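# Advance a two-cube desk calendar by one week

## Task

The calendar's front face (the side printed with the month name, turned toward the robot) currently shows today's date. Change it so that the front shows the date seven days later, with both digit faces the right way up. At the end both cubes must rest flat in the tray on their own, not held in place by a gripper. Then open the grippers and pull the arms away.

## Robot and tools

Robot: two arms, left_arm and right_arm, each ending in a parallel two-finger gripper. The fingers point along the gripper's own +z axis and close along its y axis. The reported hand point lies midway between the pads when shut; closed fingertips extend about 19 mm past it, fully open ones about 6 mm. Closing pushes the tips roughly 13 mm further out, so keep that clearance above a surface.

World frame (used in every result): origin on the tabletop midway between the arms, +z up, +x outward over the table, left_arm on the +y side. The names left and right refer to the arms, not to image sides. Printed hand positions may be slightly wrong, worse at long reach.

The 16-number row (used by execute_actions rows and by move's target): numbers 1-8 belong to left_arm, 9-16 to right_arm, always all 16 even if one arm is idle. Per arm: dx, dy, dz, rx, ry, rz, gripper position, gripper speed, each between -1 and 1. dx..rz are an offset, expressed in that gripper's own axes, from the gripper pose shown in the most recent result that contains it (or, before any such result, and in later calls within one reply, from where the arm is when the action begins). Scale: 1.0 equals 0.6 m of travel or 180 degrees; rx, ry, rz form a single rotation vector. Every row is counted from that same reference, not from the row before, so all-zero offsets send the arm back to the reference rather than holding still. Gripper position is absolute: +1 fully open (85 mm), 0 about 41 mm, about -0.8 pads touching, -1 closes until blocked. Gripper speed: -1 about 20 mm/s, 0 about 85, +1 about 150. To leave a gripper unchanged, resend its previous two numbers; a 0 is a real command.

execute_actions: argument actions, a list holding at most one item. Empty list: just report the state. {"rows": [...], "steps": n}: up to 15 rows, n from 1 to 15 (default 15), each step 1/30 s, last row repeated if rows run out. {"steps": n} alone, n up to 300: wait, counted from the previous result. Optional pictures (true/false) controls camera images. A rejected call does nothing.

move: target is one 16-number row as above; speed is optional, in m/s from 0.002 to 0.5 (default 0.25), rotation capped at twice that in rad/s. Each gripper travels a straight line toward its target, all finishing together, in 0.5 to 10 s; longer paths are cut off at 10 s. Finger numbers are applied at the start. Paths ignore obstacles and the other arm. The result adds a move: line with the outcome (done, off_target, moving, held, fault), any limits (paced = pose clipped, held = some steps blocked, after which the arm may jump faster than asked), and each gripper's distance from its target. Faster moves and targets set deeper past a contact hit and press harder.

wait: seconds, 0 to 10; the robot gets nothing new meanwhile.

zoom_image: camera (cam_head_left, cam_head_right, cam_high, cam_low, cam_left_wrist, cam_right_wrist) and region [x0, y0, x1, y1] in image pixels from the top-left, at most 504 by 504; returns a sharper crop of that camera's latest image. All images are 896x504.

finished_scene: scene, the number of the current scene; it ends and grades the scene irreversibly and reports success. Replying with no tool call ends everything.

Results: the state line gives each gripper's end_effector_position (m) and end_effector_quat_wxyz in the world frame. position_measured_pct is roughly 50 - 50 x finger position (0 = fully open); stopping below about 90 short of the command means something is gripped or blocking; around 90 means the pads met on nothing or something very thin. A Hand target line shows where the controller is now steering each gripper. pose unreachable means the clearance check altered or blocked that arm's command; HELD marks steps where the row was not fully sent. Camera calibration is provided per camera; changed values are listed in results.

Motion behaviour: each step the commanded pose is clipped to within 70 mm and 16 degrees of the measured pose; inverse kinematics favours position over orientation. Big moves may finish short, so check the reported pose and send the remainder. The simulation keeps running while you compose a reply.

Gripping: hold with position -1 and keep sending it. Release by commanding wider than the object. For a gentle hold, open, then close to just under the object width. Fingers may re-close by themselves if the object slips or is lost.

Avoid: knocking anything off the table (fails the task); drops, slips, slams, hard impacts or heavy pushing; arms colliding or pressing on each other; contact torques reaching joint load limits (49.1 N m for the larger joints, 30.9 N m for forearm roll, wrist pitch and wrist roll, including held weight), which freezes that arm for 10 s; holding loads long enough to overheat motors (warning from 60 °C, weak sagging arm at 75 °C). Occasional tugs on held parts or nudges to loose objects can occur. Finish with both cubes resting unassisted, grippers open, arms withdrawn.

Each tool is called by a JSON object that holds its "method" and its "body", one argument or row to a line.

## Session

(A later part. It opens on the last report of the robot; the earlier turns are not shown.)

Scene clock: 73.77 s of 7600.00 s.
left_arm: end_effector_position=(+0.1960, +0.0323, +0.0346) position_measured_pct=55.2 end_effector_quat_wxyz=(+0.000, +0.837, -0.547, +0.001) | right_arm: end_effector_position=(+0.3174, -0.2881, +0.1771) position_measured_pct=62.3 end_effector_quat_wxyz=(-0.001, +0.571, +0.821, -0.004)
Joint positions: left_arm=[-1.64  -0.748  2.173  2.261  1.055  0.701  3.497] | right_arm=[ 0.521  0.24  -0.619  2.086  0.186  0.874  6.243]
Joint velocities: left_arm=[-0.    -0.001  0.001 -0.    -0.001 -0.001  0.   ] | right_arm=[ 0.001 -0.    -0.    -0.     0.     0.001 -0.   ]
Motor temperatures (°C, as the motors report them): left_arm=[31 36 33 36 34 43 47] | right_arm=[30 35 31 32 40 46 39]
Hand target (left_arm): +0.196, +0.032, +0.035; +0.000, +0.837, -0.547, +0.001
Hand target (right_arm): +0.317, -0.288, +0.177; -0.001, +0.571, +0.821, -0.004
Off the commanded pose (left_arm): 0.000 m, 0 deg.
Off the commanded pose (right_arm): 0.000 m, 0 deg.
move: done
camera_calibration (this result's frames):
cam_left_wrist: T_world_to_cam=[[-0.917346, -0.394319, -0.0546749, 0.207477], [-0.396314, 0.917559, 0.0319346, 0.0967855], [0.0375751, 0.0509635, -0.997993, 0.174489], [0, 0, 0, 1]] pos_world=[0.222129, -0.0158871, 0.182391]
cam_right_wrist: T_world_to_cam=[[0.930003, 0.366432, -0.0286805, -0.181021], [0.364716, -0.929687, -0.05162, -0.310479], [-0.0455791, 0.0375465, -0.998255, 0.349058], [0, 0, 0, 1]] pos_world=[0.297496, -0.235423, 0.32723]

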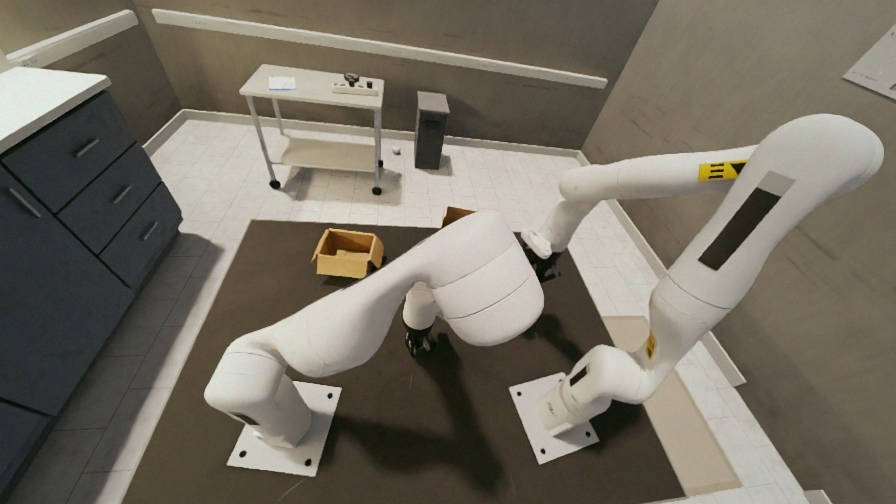

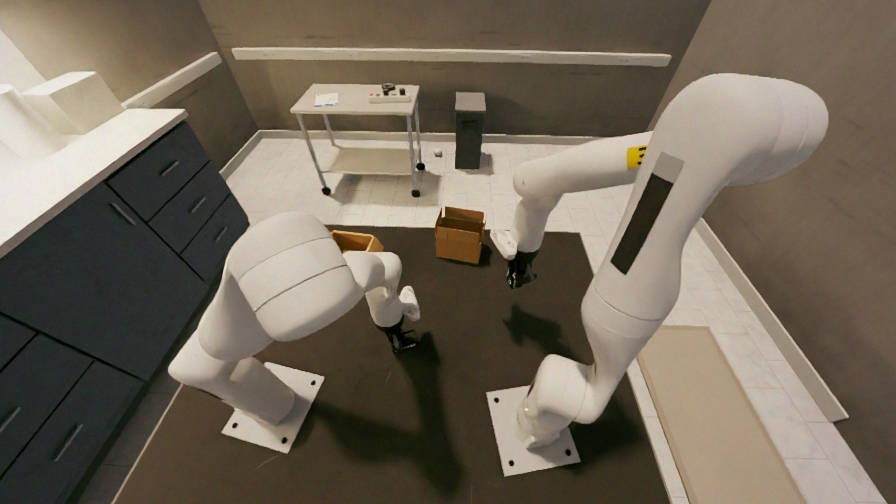

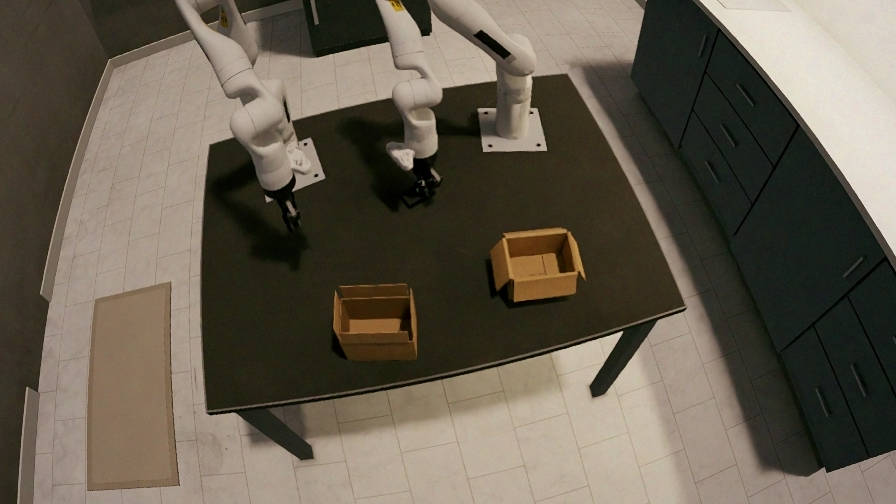

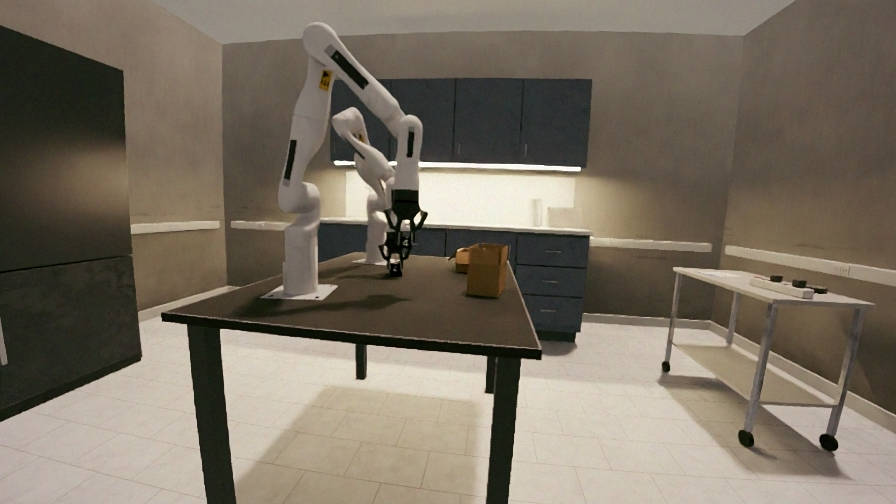

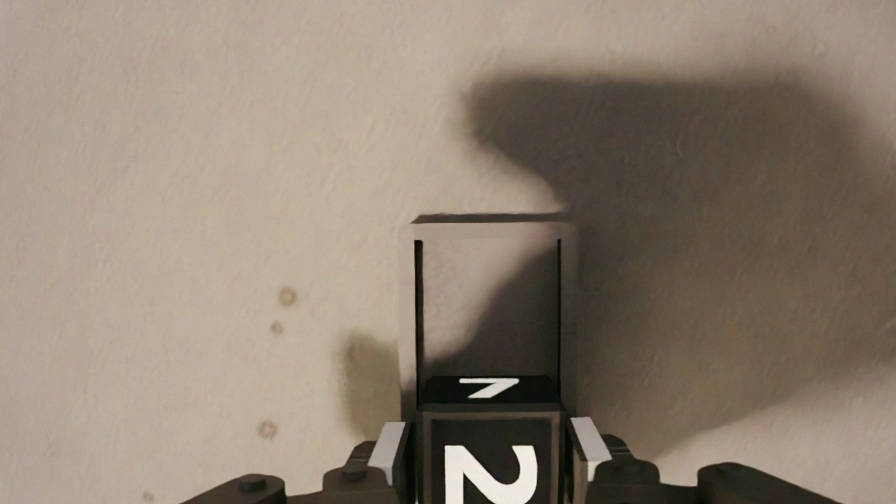

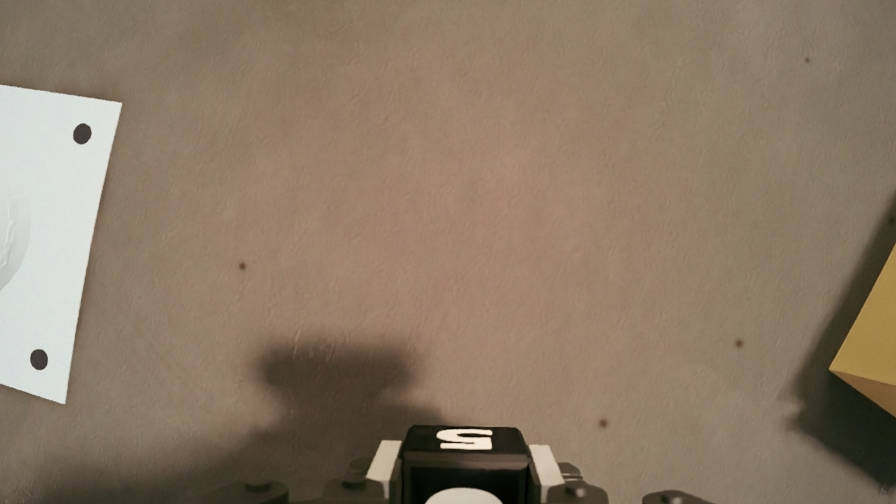

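{"method": "execute_actions", "body": {
  "actions": [
    {"rows":[[0,0,0,0,0,0,0.2,0,0,0,0,0,0,0,-1,0],[0,0,0,0,0,0,0.2,0,0,0,0,0,0,0,-1,0],[0,0,0,0,0,0,0.2,0,0,0,0,0,0,0,-1,0],[0,0,0,0,0,0,0.2,0,0,0,0,0,0,0,-1,0],[0,0,0,0,0,0,0.2,0,0,0,0,0,0,0,-1,0],[0,0,0,0,0,0,0.2,0,0,0,0,0,0,0,-1,0],[0,0,-0.006,0,0,0,0.2,0,0,0,0,0,0,0,-1,0]],"steps":15}
  ],
  "pictures": false
}}

{"method": "execute_actions", "body": {
  "actions": [
    {"rows":[[0,0,0,0,0,0,-1,0,0,0,0,0,0,0,-1,0]],"steps":15}
  ]
}}

{"method": "zoom_image", "body": {
  "camera": "cam_low",
  "region": [360,225,430,285]
}}

Scene clock: 77.77 s of 7600.00 s.
left_arm: end_effector_position=(+0.1960, +0.0324, +0.0382) position_measured_pct=40.1 end_effector_quat_wxyz=(+0.000, +0.837, -0.546, +0.001) | right_arm: end_effector_position=(+0.3174, -0.2881, +0.1771) position_measured_pct=62.3 end_effector_quat_wxyz=(-0.001, +0.571, +0.821, -0.004)
Joint positions: left_arm=[-1.632 -0.741  2.162  2.259  1.039  0.708  3.509] | right_arm=[ 0.521  0.24  -0.619  2.086  0.186  0.874  6.243]
Joint velocities: left_arm=[ 0.003  0.002  0.001 -0.002  0.001  0.001  0.   ] | right_arm=[-0.001 -0.    -0.001 -0.    -0.     0.002 -0.   ]
Motor temperatures (°C, as the motors report them): left_arm=[31 36 33 36 34 43 47] | right_arm=[30 35 31 32 40 46 39]
Hand target (left_arm): +0.196, +0.032, +0.038; +0.000, +0.837, -0.547, +0.001
Hand target (right_arm): +0.317, -0.288, +0.177; -0.001, +0.571, +0.821, -0.004
Off the commanded pose (left_arm): 0.000 m, 0 deg.
Off the commanded pose (right_arm): 0.000 m, 0 deg.
Steps of this call (steps 1 to 90: nothing new was sent; then 0.50 s passed at rest; steps 91 to 105: all 15 steps of this action). Readings (end_effector_position | what the end effector reports):
91: left_arm (+0.1959, +0.0323, +0.0346) | right_arm (+0.3174, -0.2881, +0.1771) | left_arm position_measured_pct=55.2 | right_arm position_measured_pct=62.3
92: left_arm (+0.1960, +0.0323, +0.0346) | right_arm (+0.3174, -0.2881, +0.1771) | left_arm position_measured_pct=55.2 | right_arm position_measured_pct=62.3
94: left_arm (+0.1960, +0.0323, +0.0346) | right_arm (+0.3174, -0.2881, +0.1771) | left_arm position_measured_pct=50.4 | right_arm position_measured_pct=62.3
98: left_arm (+0.1954, +0.0317, +0.0367) | right_arm (+0.3174, -0.2881, +0.1771) | left_arm position_measured_pct=41.3 | right_arm position_measured_pct=62.3
105: the state above

Scene clock: 78.27 s of 7600.00 s.
left_arm: end_effector_position=(+0.1962, +0.0323, +0.0388) position_measured_pct=61.9 end_effector_quat_wxyz=(+0.001, +0.838, -0.546, +0.001) | right_arm: end_effector_position=(+0.3174, -0.2881, +0.1771) position_measured_pct=62.3 end_effector_quat_wxyz=(-0.001, +0.571, +0.821, -0.004)
Joint positions: left_arm=[-1.632 -0.739  2.161  2.259  1.039  0.708  3.509] | right_arm=[ 0.521  0.24  -0.619  2.086  0.186  0.874  6.243]
Joint velocities: left_arm=[-0.001  0.     0.001  0.    -0.002 -0.001  0.   ] | right_arm=[ 0.001  0.     0.     0.    -0.    -0.001  0.   ]
Motor temperatures (°C, as the motors report them): left_arm=[31 36 33 36 34 43 47] | right_arm=[30 35 31 32 40 46 39]
Hand target (left_arm): +0.196, +0.032, +0.038; +0.000, +0.837, -0.546, +0.001
Hand target (right_arm): +0.317, -0.288, +0.177; -0.001, +0.571, +0.821, -0.004
Off the commanded pose (left_arm): 0.001 m, 0 deg.
Off the commanded pose (right_arm): 0.000 m, 0 deg.
Steps of this call (steps 1 to 15: all 15 steps of this action). Readings (end_effector_position | what the end effector reports):
1: left_arm (+0.1960, +0.0324, +0.0382) | right_arm (+0.3174, -0.2881, +0.1771) | left_arm position_measured_pct=40.1 | right_arm position_measured_pct=62.3
2: left_arm (+0.1961, +0.0324, +0.0382) | right_arm (+0.3174, -0.2881, +0.1771) | left_arm position_measured_pct=40.5 | right_arm position_measured_pct=62.3
4: left_arm (+0.1961, +0.0324, +0.0382) | right_arm (+0.3174, -0.2881, +0.1771) | left_arm position_measured_pct=44.8 | right_arm position_measured_pct=62.3
8: left_arm (+0.1961, +0.0324, +0.0383) | right_arm (+0.3174, -0.2881, +0.1771) | left_arm position_measured_pct=56.3 | right_arm position_measured_pct=62.3
15: the state above
camera_calibration (this result's frames):
cam_left_wrist: T_world_to_cam=[[-0.917065, -0.395059, -0.0540377, 0.207806], [-0.396979, 0.917311, 0.0307947, 0.0969362], [0.0374037, 0.0496926, -0.998064, 0.178728], [0, 0, 0, 1]] pos_world=[0.222368, -0.0157067, 0.186626]
cam_right_wrist: T_world_to_cam=[[0.930003, 0.366432, -0.0286757, -0.181024], [0.364716, -0.929687, -0.0516208, -0.310479], [-0.0455749, 0.037549, -0.998255, 0.349058], [0, 0, 0, 1]] pos_world=[0.297498, -0.235422, 0.327231]

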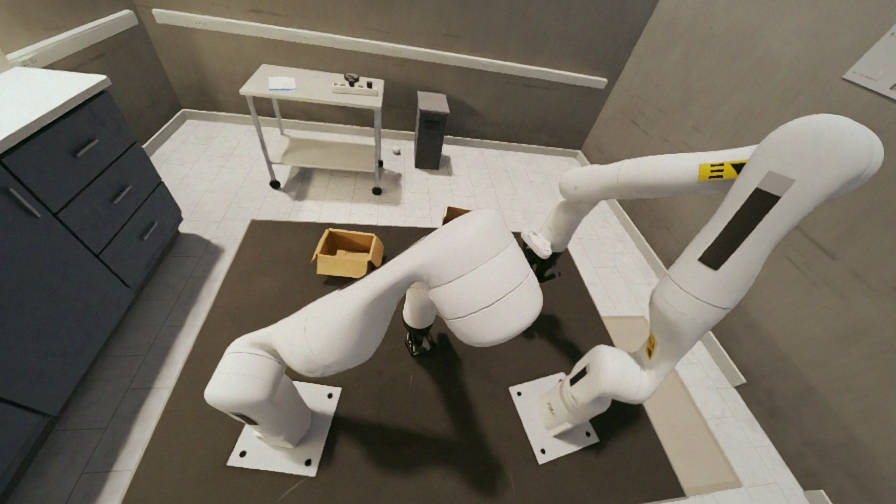

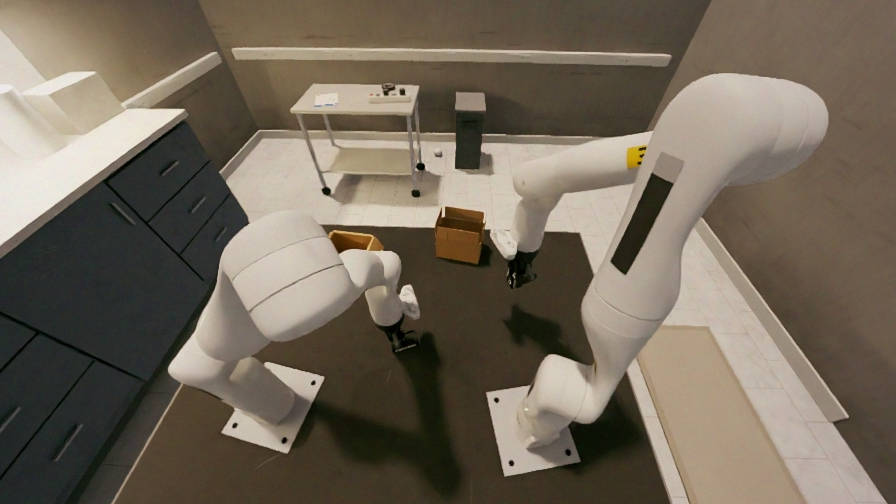

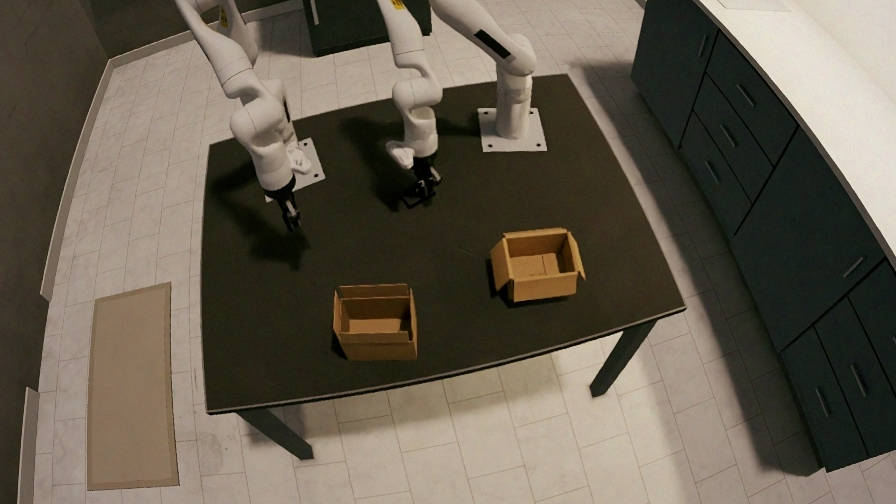

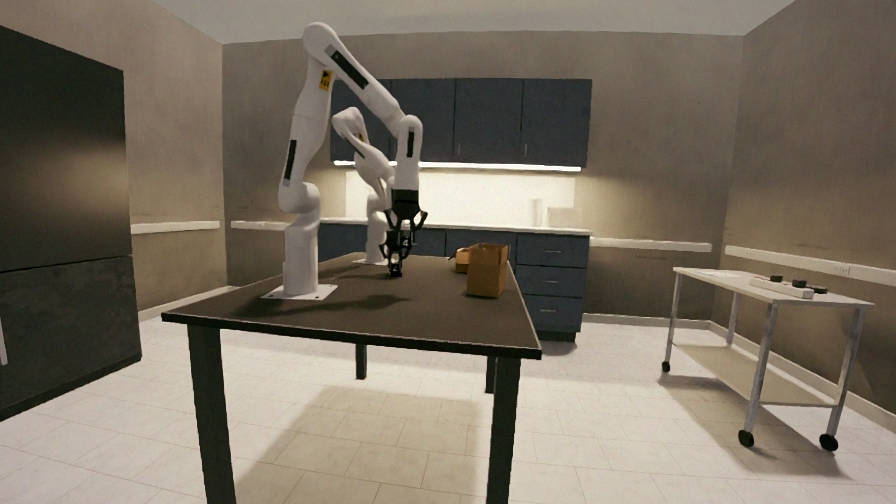

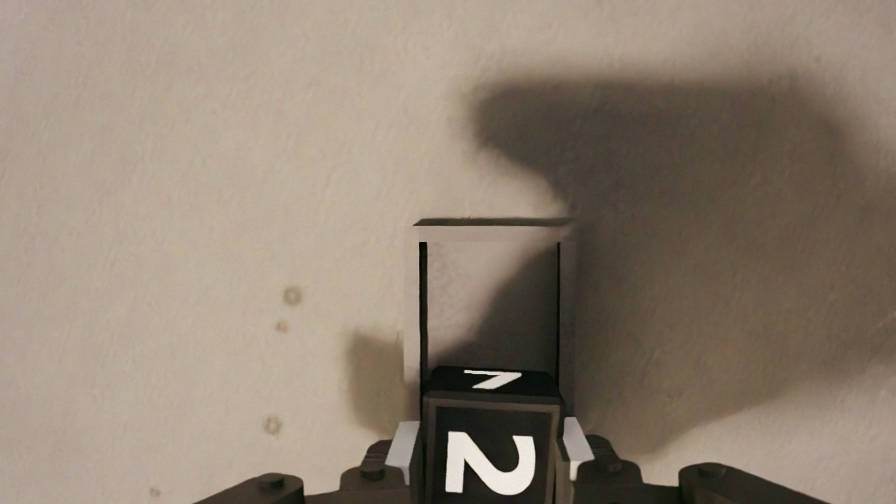

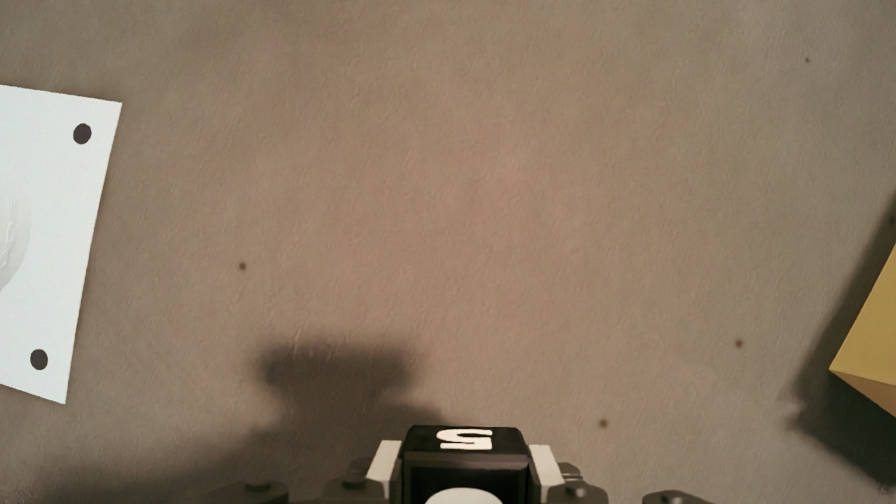

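Region (360, 225, 430, 285) of cam_low's 896x504 image, scaled by 7.200, with more detail than that image has; it fills the top 432 rows of this view, and the rest is white.

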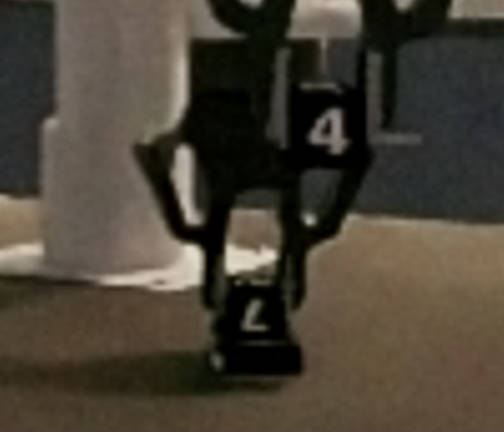

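{"method": "move", "body": {
  "target": [0.048,0,-0.003,0,0,0,-1,0,0,0,0,0,0,0,-1,0],
  "speed": 0.03
}}

{"method": "zoom_image", "body": {
  "camera": "cam_left_wrist",
  "region": [340,250,640,504]
}}

Scene clock: 81.23 s of 7600.00 s.
left_arm: end_effector_position=(+0.2077, +0.0059, +0.0408) position_measured_pct=61.9 end_effector_quat_wxyz=(+0.001, +0.838, -0.546, +0.001) | right_arm: end_effector_position=(+0.3174, -0.2881, +0.1771) position_measured_pct=62.3 end_effector_quat_wxyz=(-0.001, +0.571, +0.821, -0.004)
Joint positions: left_arm=[-1.629 -0.774  2.153  2.167  1.003  0.767  3.586] | right_arm=[ 0.521  0.24  -0.619  2.086  0.186  0.874  6.243]
Joint velocities: left_arm=[-0.001 -0.001  0.001  0.    -0.001 -0.    -0.   ] | right_arm=[ 0.     0.     0.     0.     0.     0.001 -0.   ]
Motor temperatures (°C, as the motors report them): left_arm=[31 36 33 36 34 43 47] | right_arm=[30 35 31 32 40 46 39]
Hand target (left_arm): +0.208, +0.006, +0.041; +0.001, +0.838, -0.546, +0.001
Hand target (right_arm): +0.317, -0.288, +0.177; -0.001, +0.571, +0.821, -0.004
Off the commanded pose (left_arm): 0.000 m, 0 deg.
Off the commanded pose (right_arm): 0.000 m, 0 deg.
move: done
camera_calibration (this result's frames):
cam_left_wrist: T_world_to_cam=[[-0.917091, -0.395008, -0.0539752, 0.208029], [-0.396923, 0.917337, 0.0307265, 0.125648], [0.0373763, 0.049603, -0.998069, 0.181591], [0, 0, 0, 1]] pos_world=[0.233867, -0.0420961, 0.188608]
cam_right_wrist: T_world_to_cam=[[0.930003, 0.366432, -0.0286734, -0.181026], [0.364716, -0.929687, -0.0516213, -0.310479], [-0.045573, 0.0375503, -0.998255, 0.349058], [0, 0, 0, 1]] pos_world=[0.297499, -0.235422, 0.327231]

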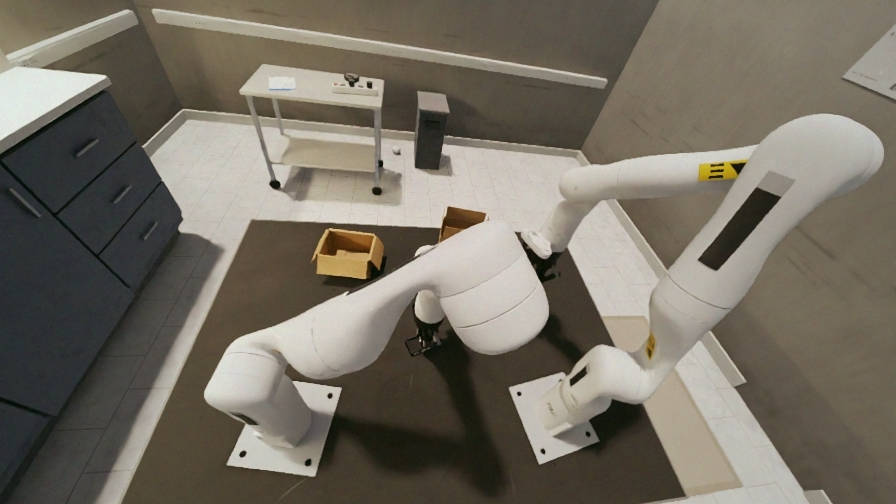

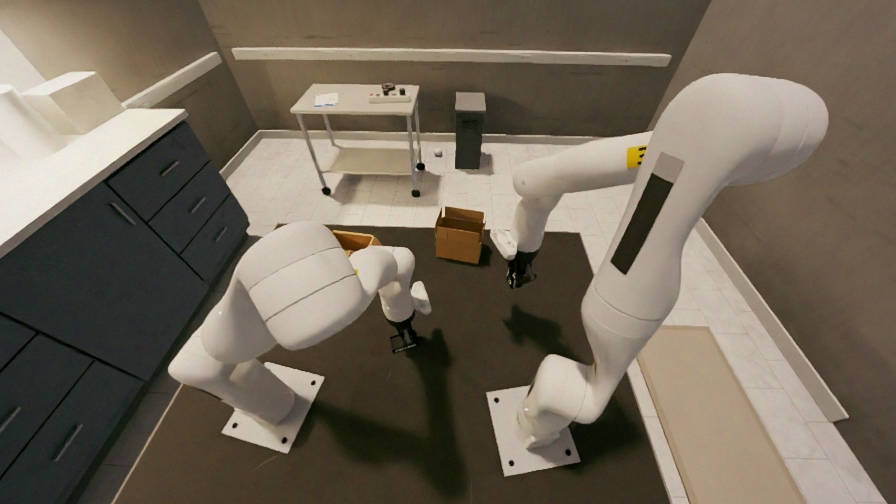

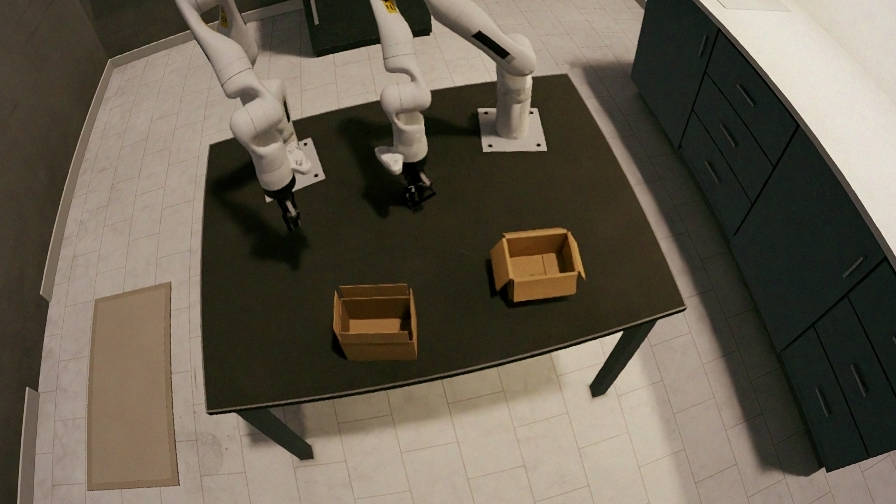

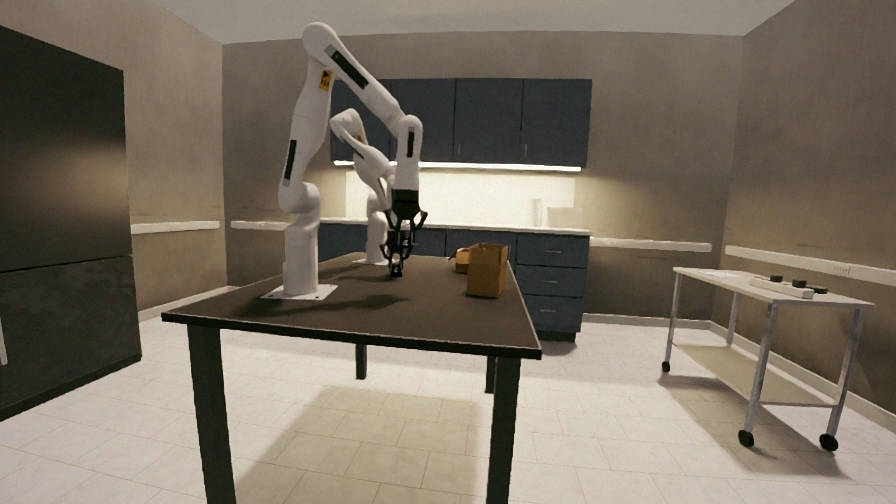

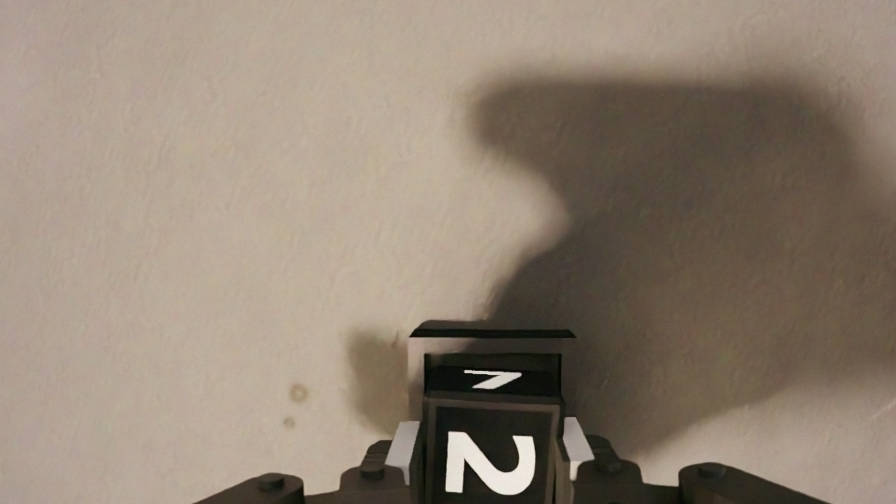

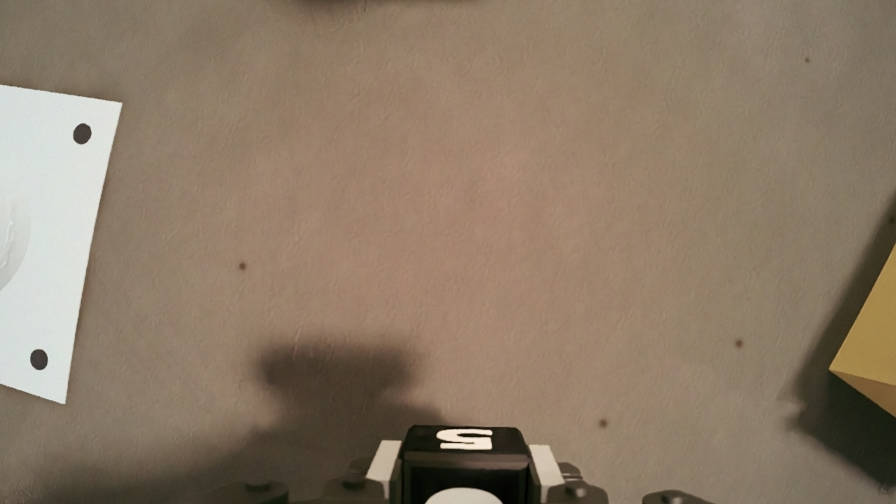

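Region (340, 250, 640, 504) of cam_left_wrist's 896x504 image, scaled by 1.680; it fills the top 427 rows of this view, and the rest is white.

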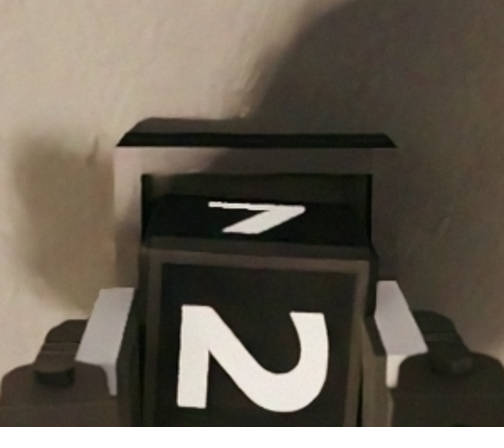

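{"method": "move", "body": {
  "target": [0.006,0,0.003,0,0,0,-1,0,0,0,0,0,0,0,-1,0],
  "speed": 0.01
}}

{"method": "execute_actions", "body": {
  "actions": [
    {"rows":[[0,0,0,0,0,0,0.2,-0.5,0,0,0,0,0,0,-1,0]],"steps":15}
  ]
}}

{"method": "zoom_image", "body": {
  "camera": "cam_left_wrist",
  "region": [340,250,640,504]
}}

Scene clock: 84.87 s of 7600.00 s.
left_arm: end_effector_position=(+0.2091, +0.0025, +0.0390) position_measured_pct=61.9 end_effector_quat_wxyz=(+0.001, +0.838, -0.546, +0.001) | right_arm: end_effector_position=(+0.3174, -0.2881, +0.1771) position_measured_pct=62.3 end_effector_quat_wxyz=(-0.001, +0.571, +0.821, -0.004)
Joint positions: left_arm=[-1.632 -0.782  2.157  2.156  1.006  0.77   3.589] | right_arm=[ 0.521  0.24  -0.619  2.086  0.186  0.874  6.243]
Joint velocities: left_arm=[-0.001  0.    -0.    -0.    -0.001  0.     0.   ] | right_arm=[ 0.001  0.    -0.    -0.    -0.     0.003  0.   ]
Motor temperatures (°C, as the motors report them): left_arm=[31 36 33 36 34 43 47] | right_arm=[30 35 31 32 40 46 39]
Hand target (left_arm): +0.209, +0.003, +0.039; +0.001, +0.838, -0.546, +0.001
Hand target (right_arm): +0.317, -0.288, +0.177; -0.001, +0.571, +0.821, -0.004
Off the commanded pose (left_arm): 0.000 m, 0 deg.
Off the commanded pose (right_arm): 0.000 m, 0 deg.
move: done
camera_calibration (this result's frames):
cam_left_wrist: T_world_to_cam=[[-0.917116, -0.394955, -0.053925, 0.207924], [-0.396864, 0.917366, 0.0306279, 0.129328], [0.0373723, 0.0494902, -0.998075, 0.179955], [0, 0, 0, 1]] pos_world=[0.235291, -0.045426, 0.18686]
cam_right_wrist: T_world_to_cam=[[0.930003, 0.366432, -0.0286708, -0.181028], [0.364716, -0.929687, -0.0516216, -0.310479], [-0.0455707, 0.0375516, -0.998255, 0.349058], [0, 0, 0, 1]] pos_world=[0.2975, -0.235422, 0.327231]

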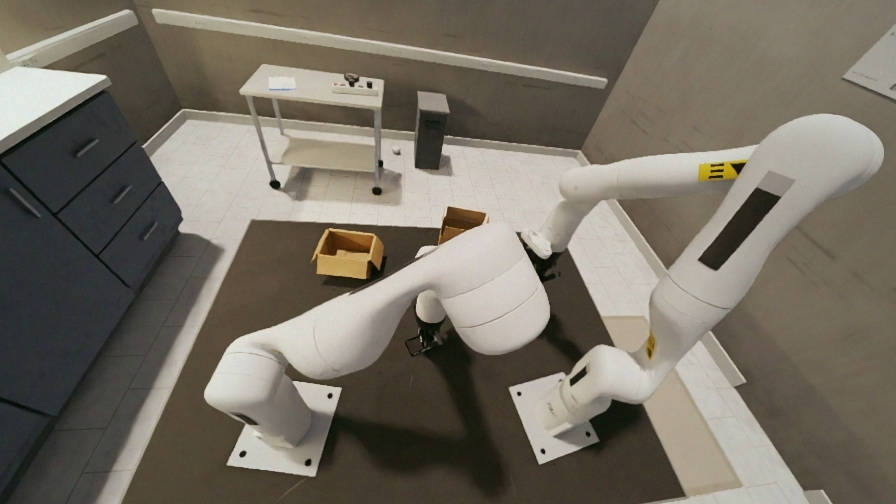

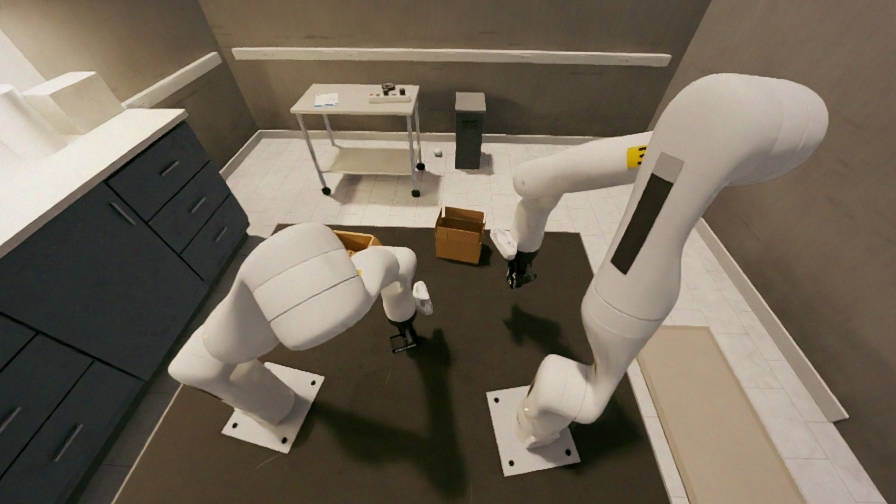

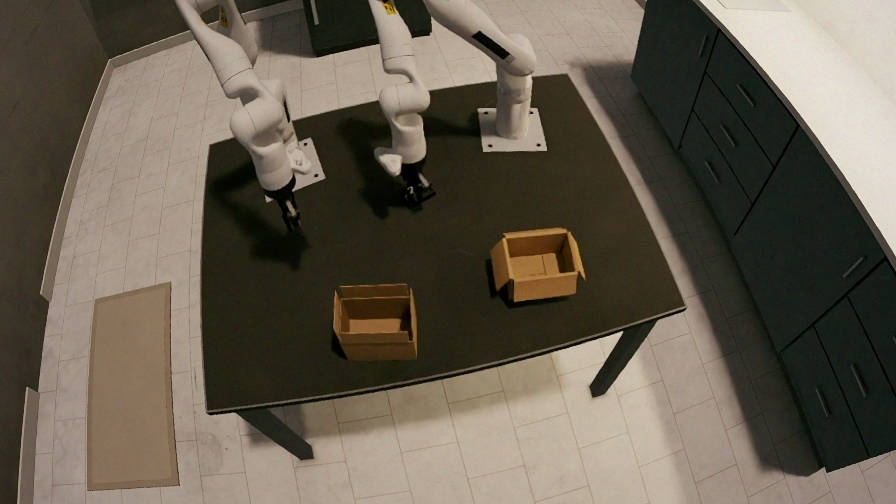

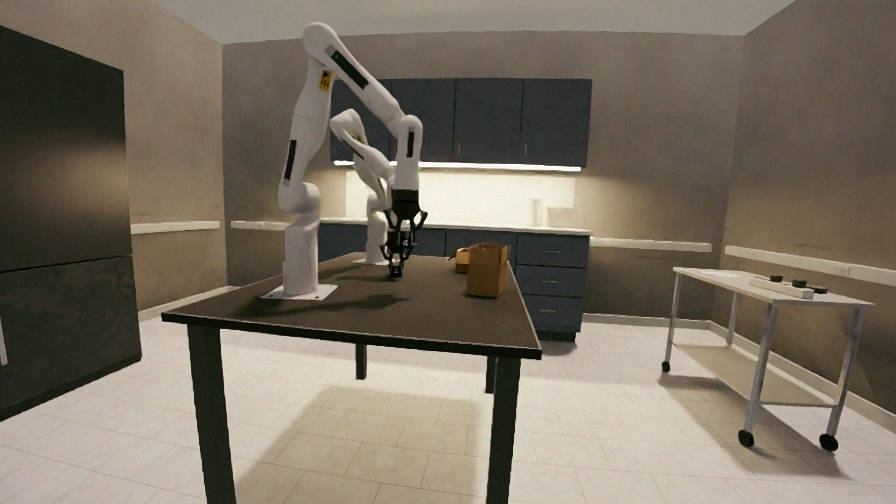

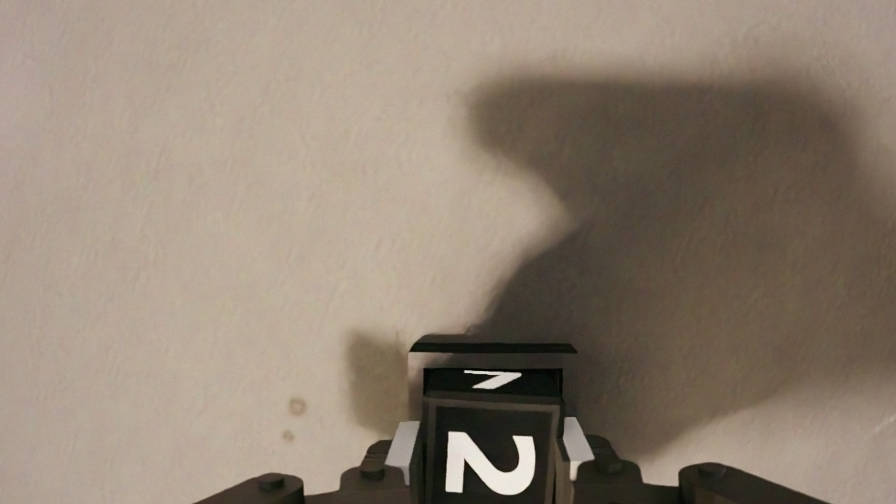

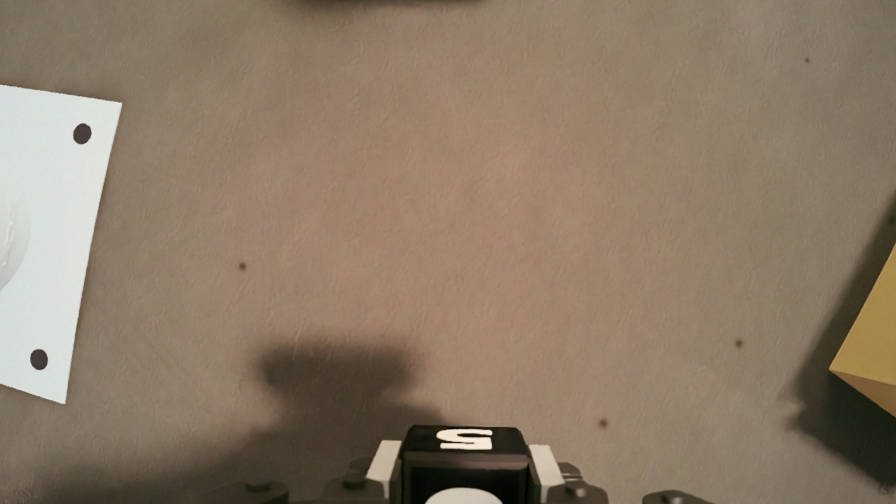

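Scene clock: 85.37 s of 7600.00 s.
left_arm: end_effector_position=(+0.2091, +0.0025, +0.0391) position_measured_pct=40.9 end_effector_quat_wxyz=(+0.001, +0.838, -0.546, +0.001) | right_arm: end_effector_position=(+0.3174, -0.2881, +0.1771) position_measured_pct=62.3 end_effector_quat_wxyz=(-0.001, +0.571, +0.821, -0.004)
Joint positions: left_arm=[-1.632 -0.782  2.157  2.156  1.006  0.77   3.589] | right_arm=[ 0.521  0.24  -0.619  2.086  0.186  0.874  6.243]
Joint velocities: left_arm=[-0.001  0.001  0.001  0.    -0.001 -0.    -0.001] | right_arm=[ 0.     0.     0.001  0.    -0.    -0.    -0.   ]
Motor temperatures (°C, as the motors report them): left_arm=[31 36 33 36 34 43 47] | right_arm=[30 35 31 32 40 46 39]
Hand target (left_arm): +0.209, +0.003, +0.039; +0.001, +0.838, -0.546, +0.001
Hand target (right_arm): +0.317, -0.288, +0.177; -0.001, +0.571, +0.821, -0.004
Off the commanded pose (left_arm): 0.000 m, 0 deg.
Off the commanded pose (right_arm): 0.000 m, 0 deg.
Steps of this call (steps 1 to 15: all 15 steps of this action). Readings (end_effector_position | what the end effector reports):
1: left_arm (+0.2091, +0.0025, +0.0391) | right_arm (+0.3174, -0.2881, +0.1771) | left_arm position_measured_pct=61.9 | right_arm position_measured_pct=62.3
2: left_arm (+0.2091, +0.0025, +0.0391) | right_arm (+0.3174, -0.2881, +0.1771) | left_arm position_measured_pct=61.9 | right_arm position_measured_pct=62.3
4: left_arm (+0.2091, +0.0025, +0.0391) | right_arm (+0.3174, -0.2881, +0.1771) | left_arm position_measured_pct=58.7 | right_arm position_measured_pct=62.3
8: left_arm (+0.2091, +0.0025, +0.0391) | right_arm (+0.3174, -0.2881, +0.1771) | left_arm position_measured_pct=52.0 | right_arm position_measured_pct=62.3
15: the state above
camera_calibration (this result's frames):
cam_left_wrist: T_world_to_cam=[[-0.917116, -0.394955, -0.0539254, 0.207925], [-0.396863, 0.917367, 0.0306162, 0.129333], [0.0373774, 0.0494796, -0.998075, 0.179957], [0, 0, 0, 1]] pos_world=[0.235293, -0.0454284, 0.186864]
cam_right_wrist: T_world_to_cam=[[0.930003, 0.366431, -0.0286685, -0.18103], [0.364715, -0.929687, -0.0516222, -0.310479], [-0.0455687, 0.0375529, -0.998255, 0.349058], [0, 0, 0, 1]] pos_world=[0.297501, -0.235421, 0.327232]

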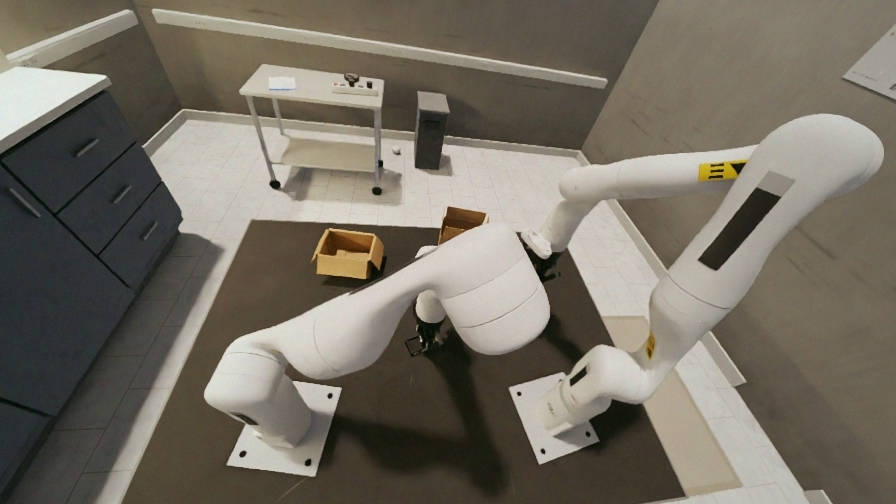

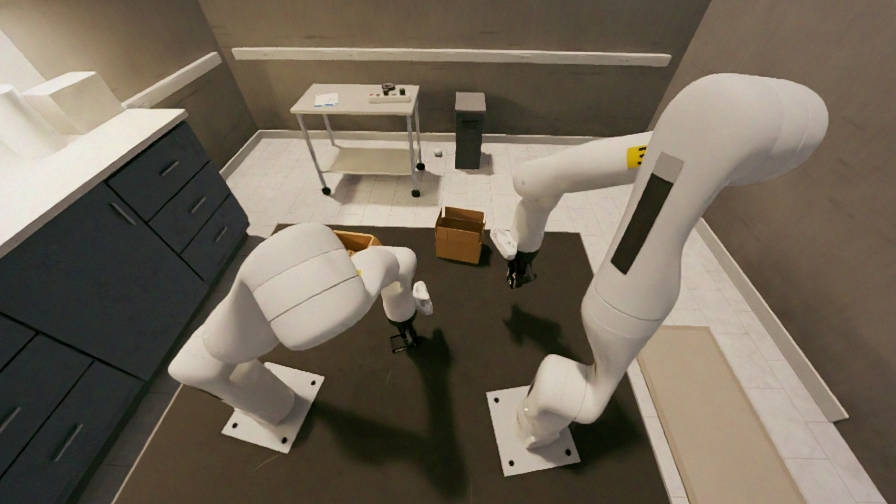

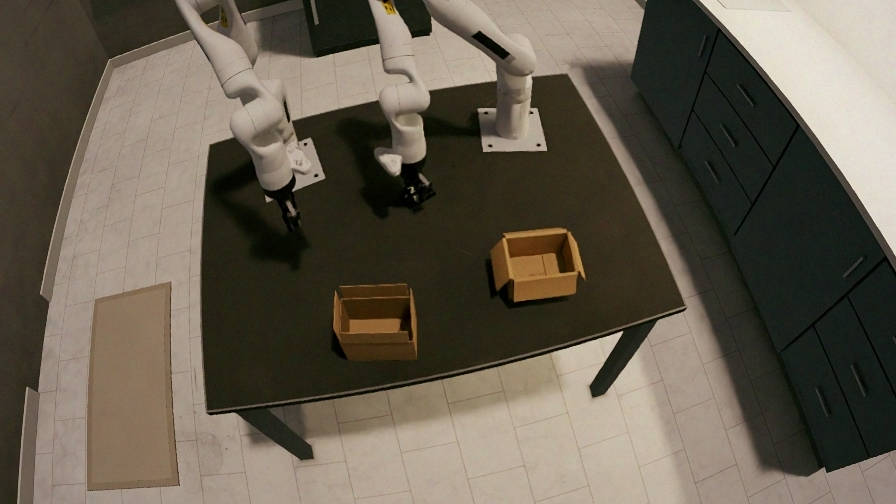

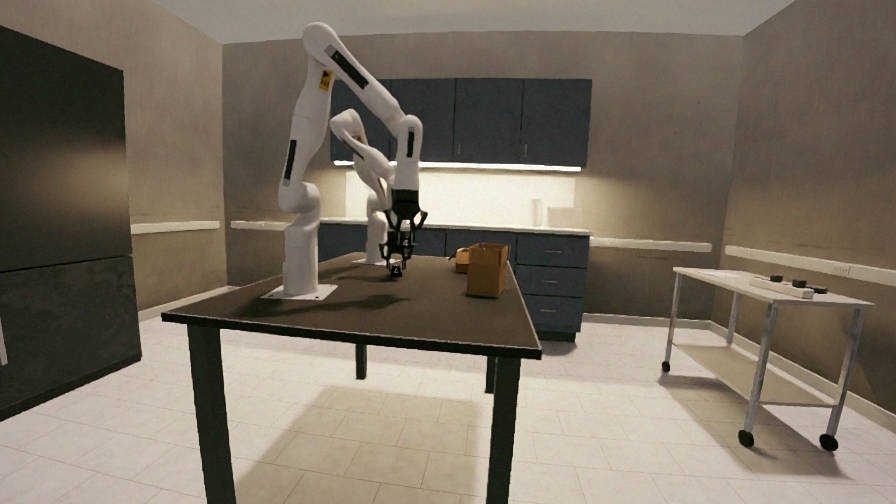

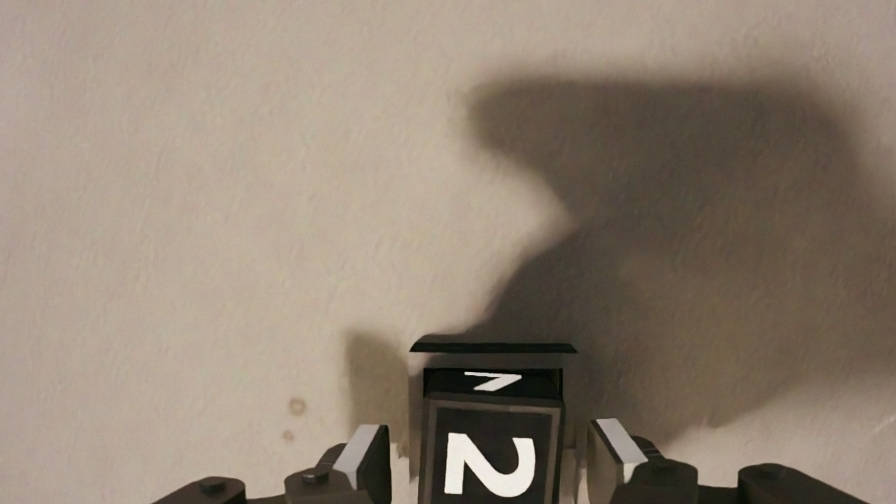

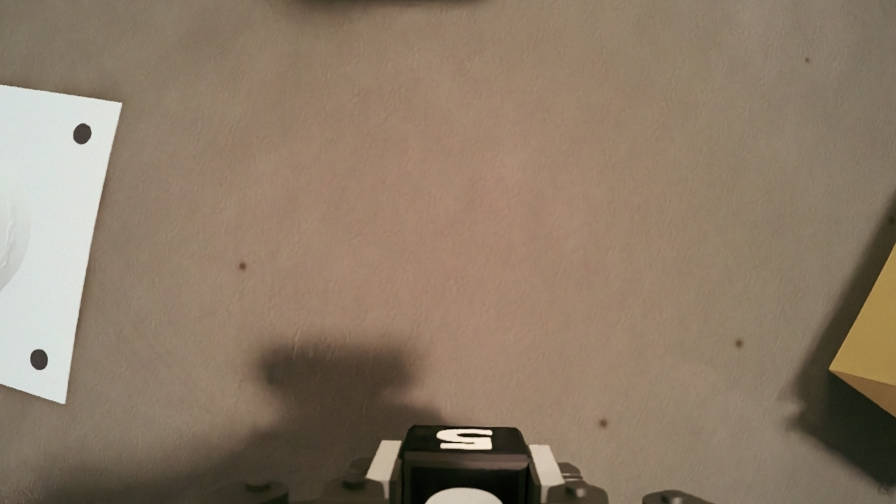

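Region (340, 250, 640, 504) of cam_left_wrist's 896x504 image, scaled by 1.680; it fills the top 427 rows of this view, and the rest is white.

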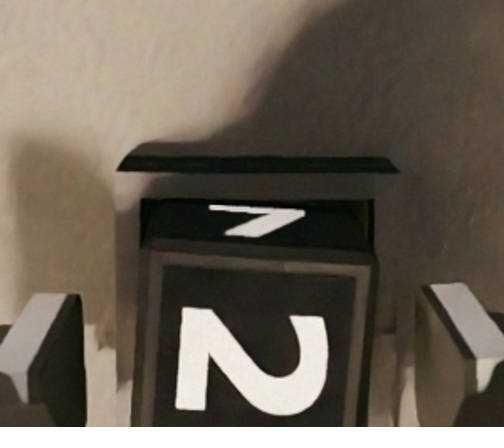

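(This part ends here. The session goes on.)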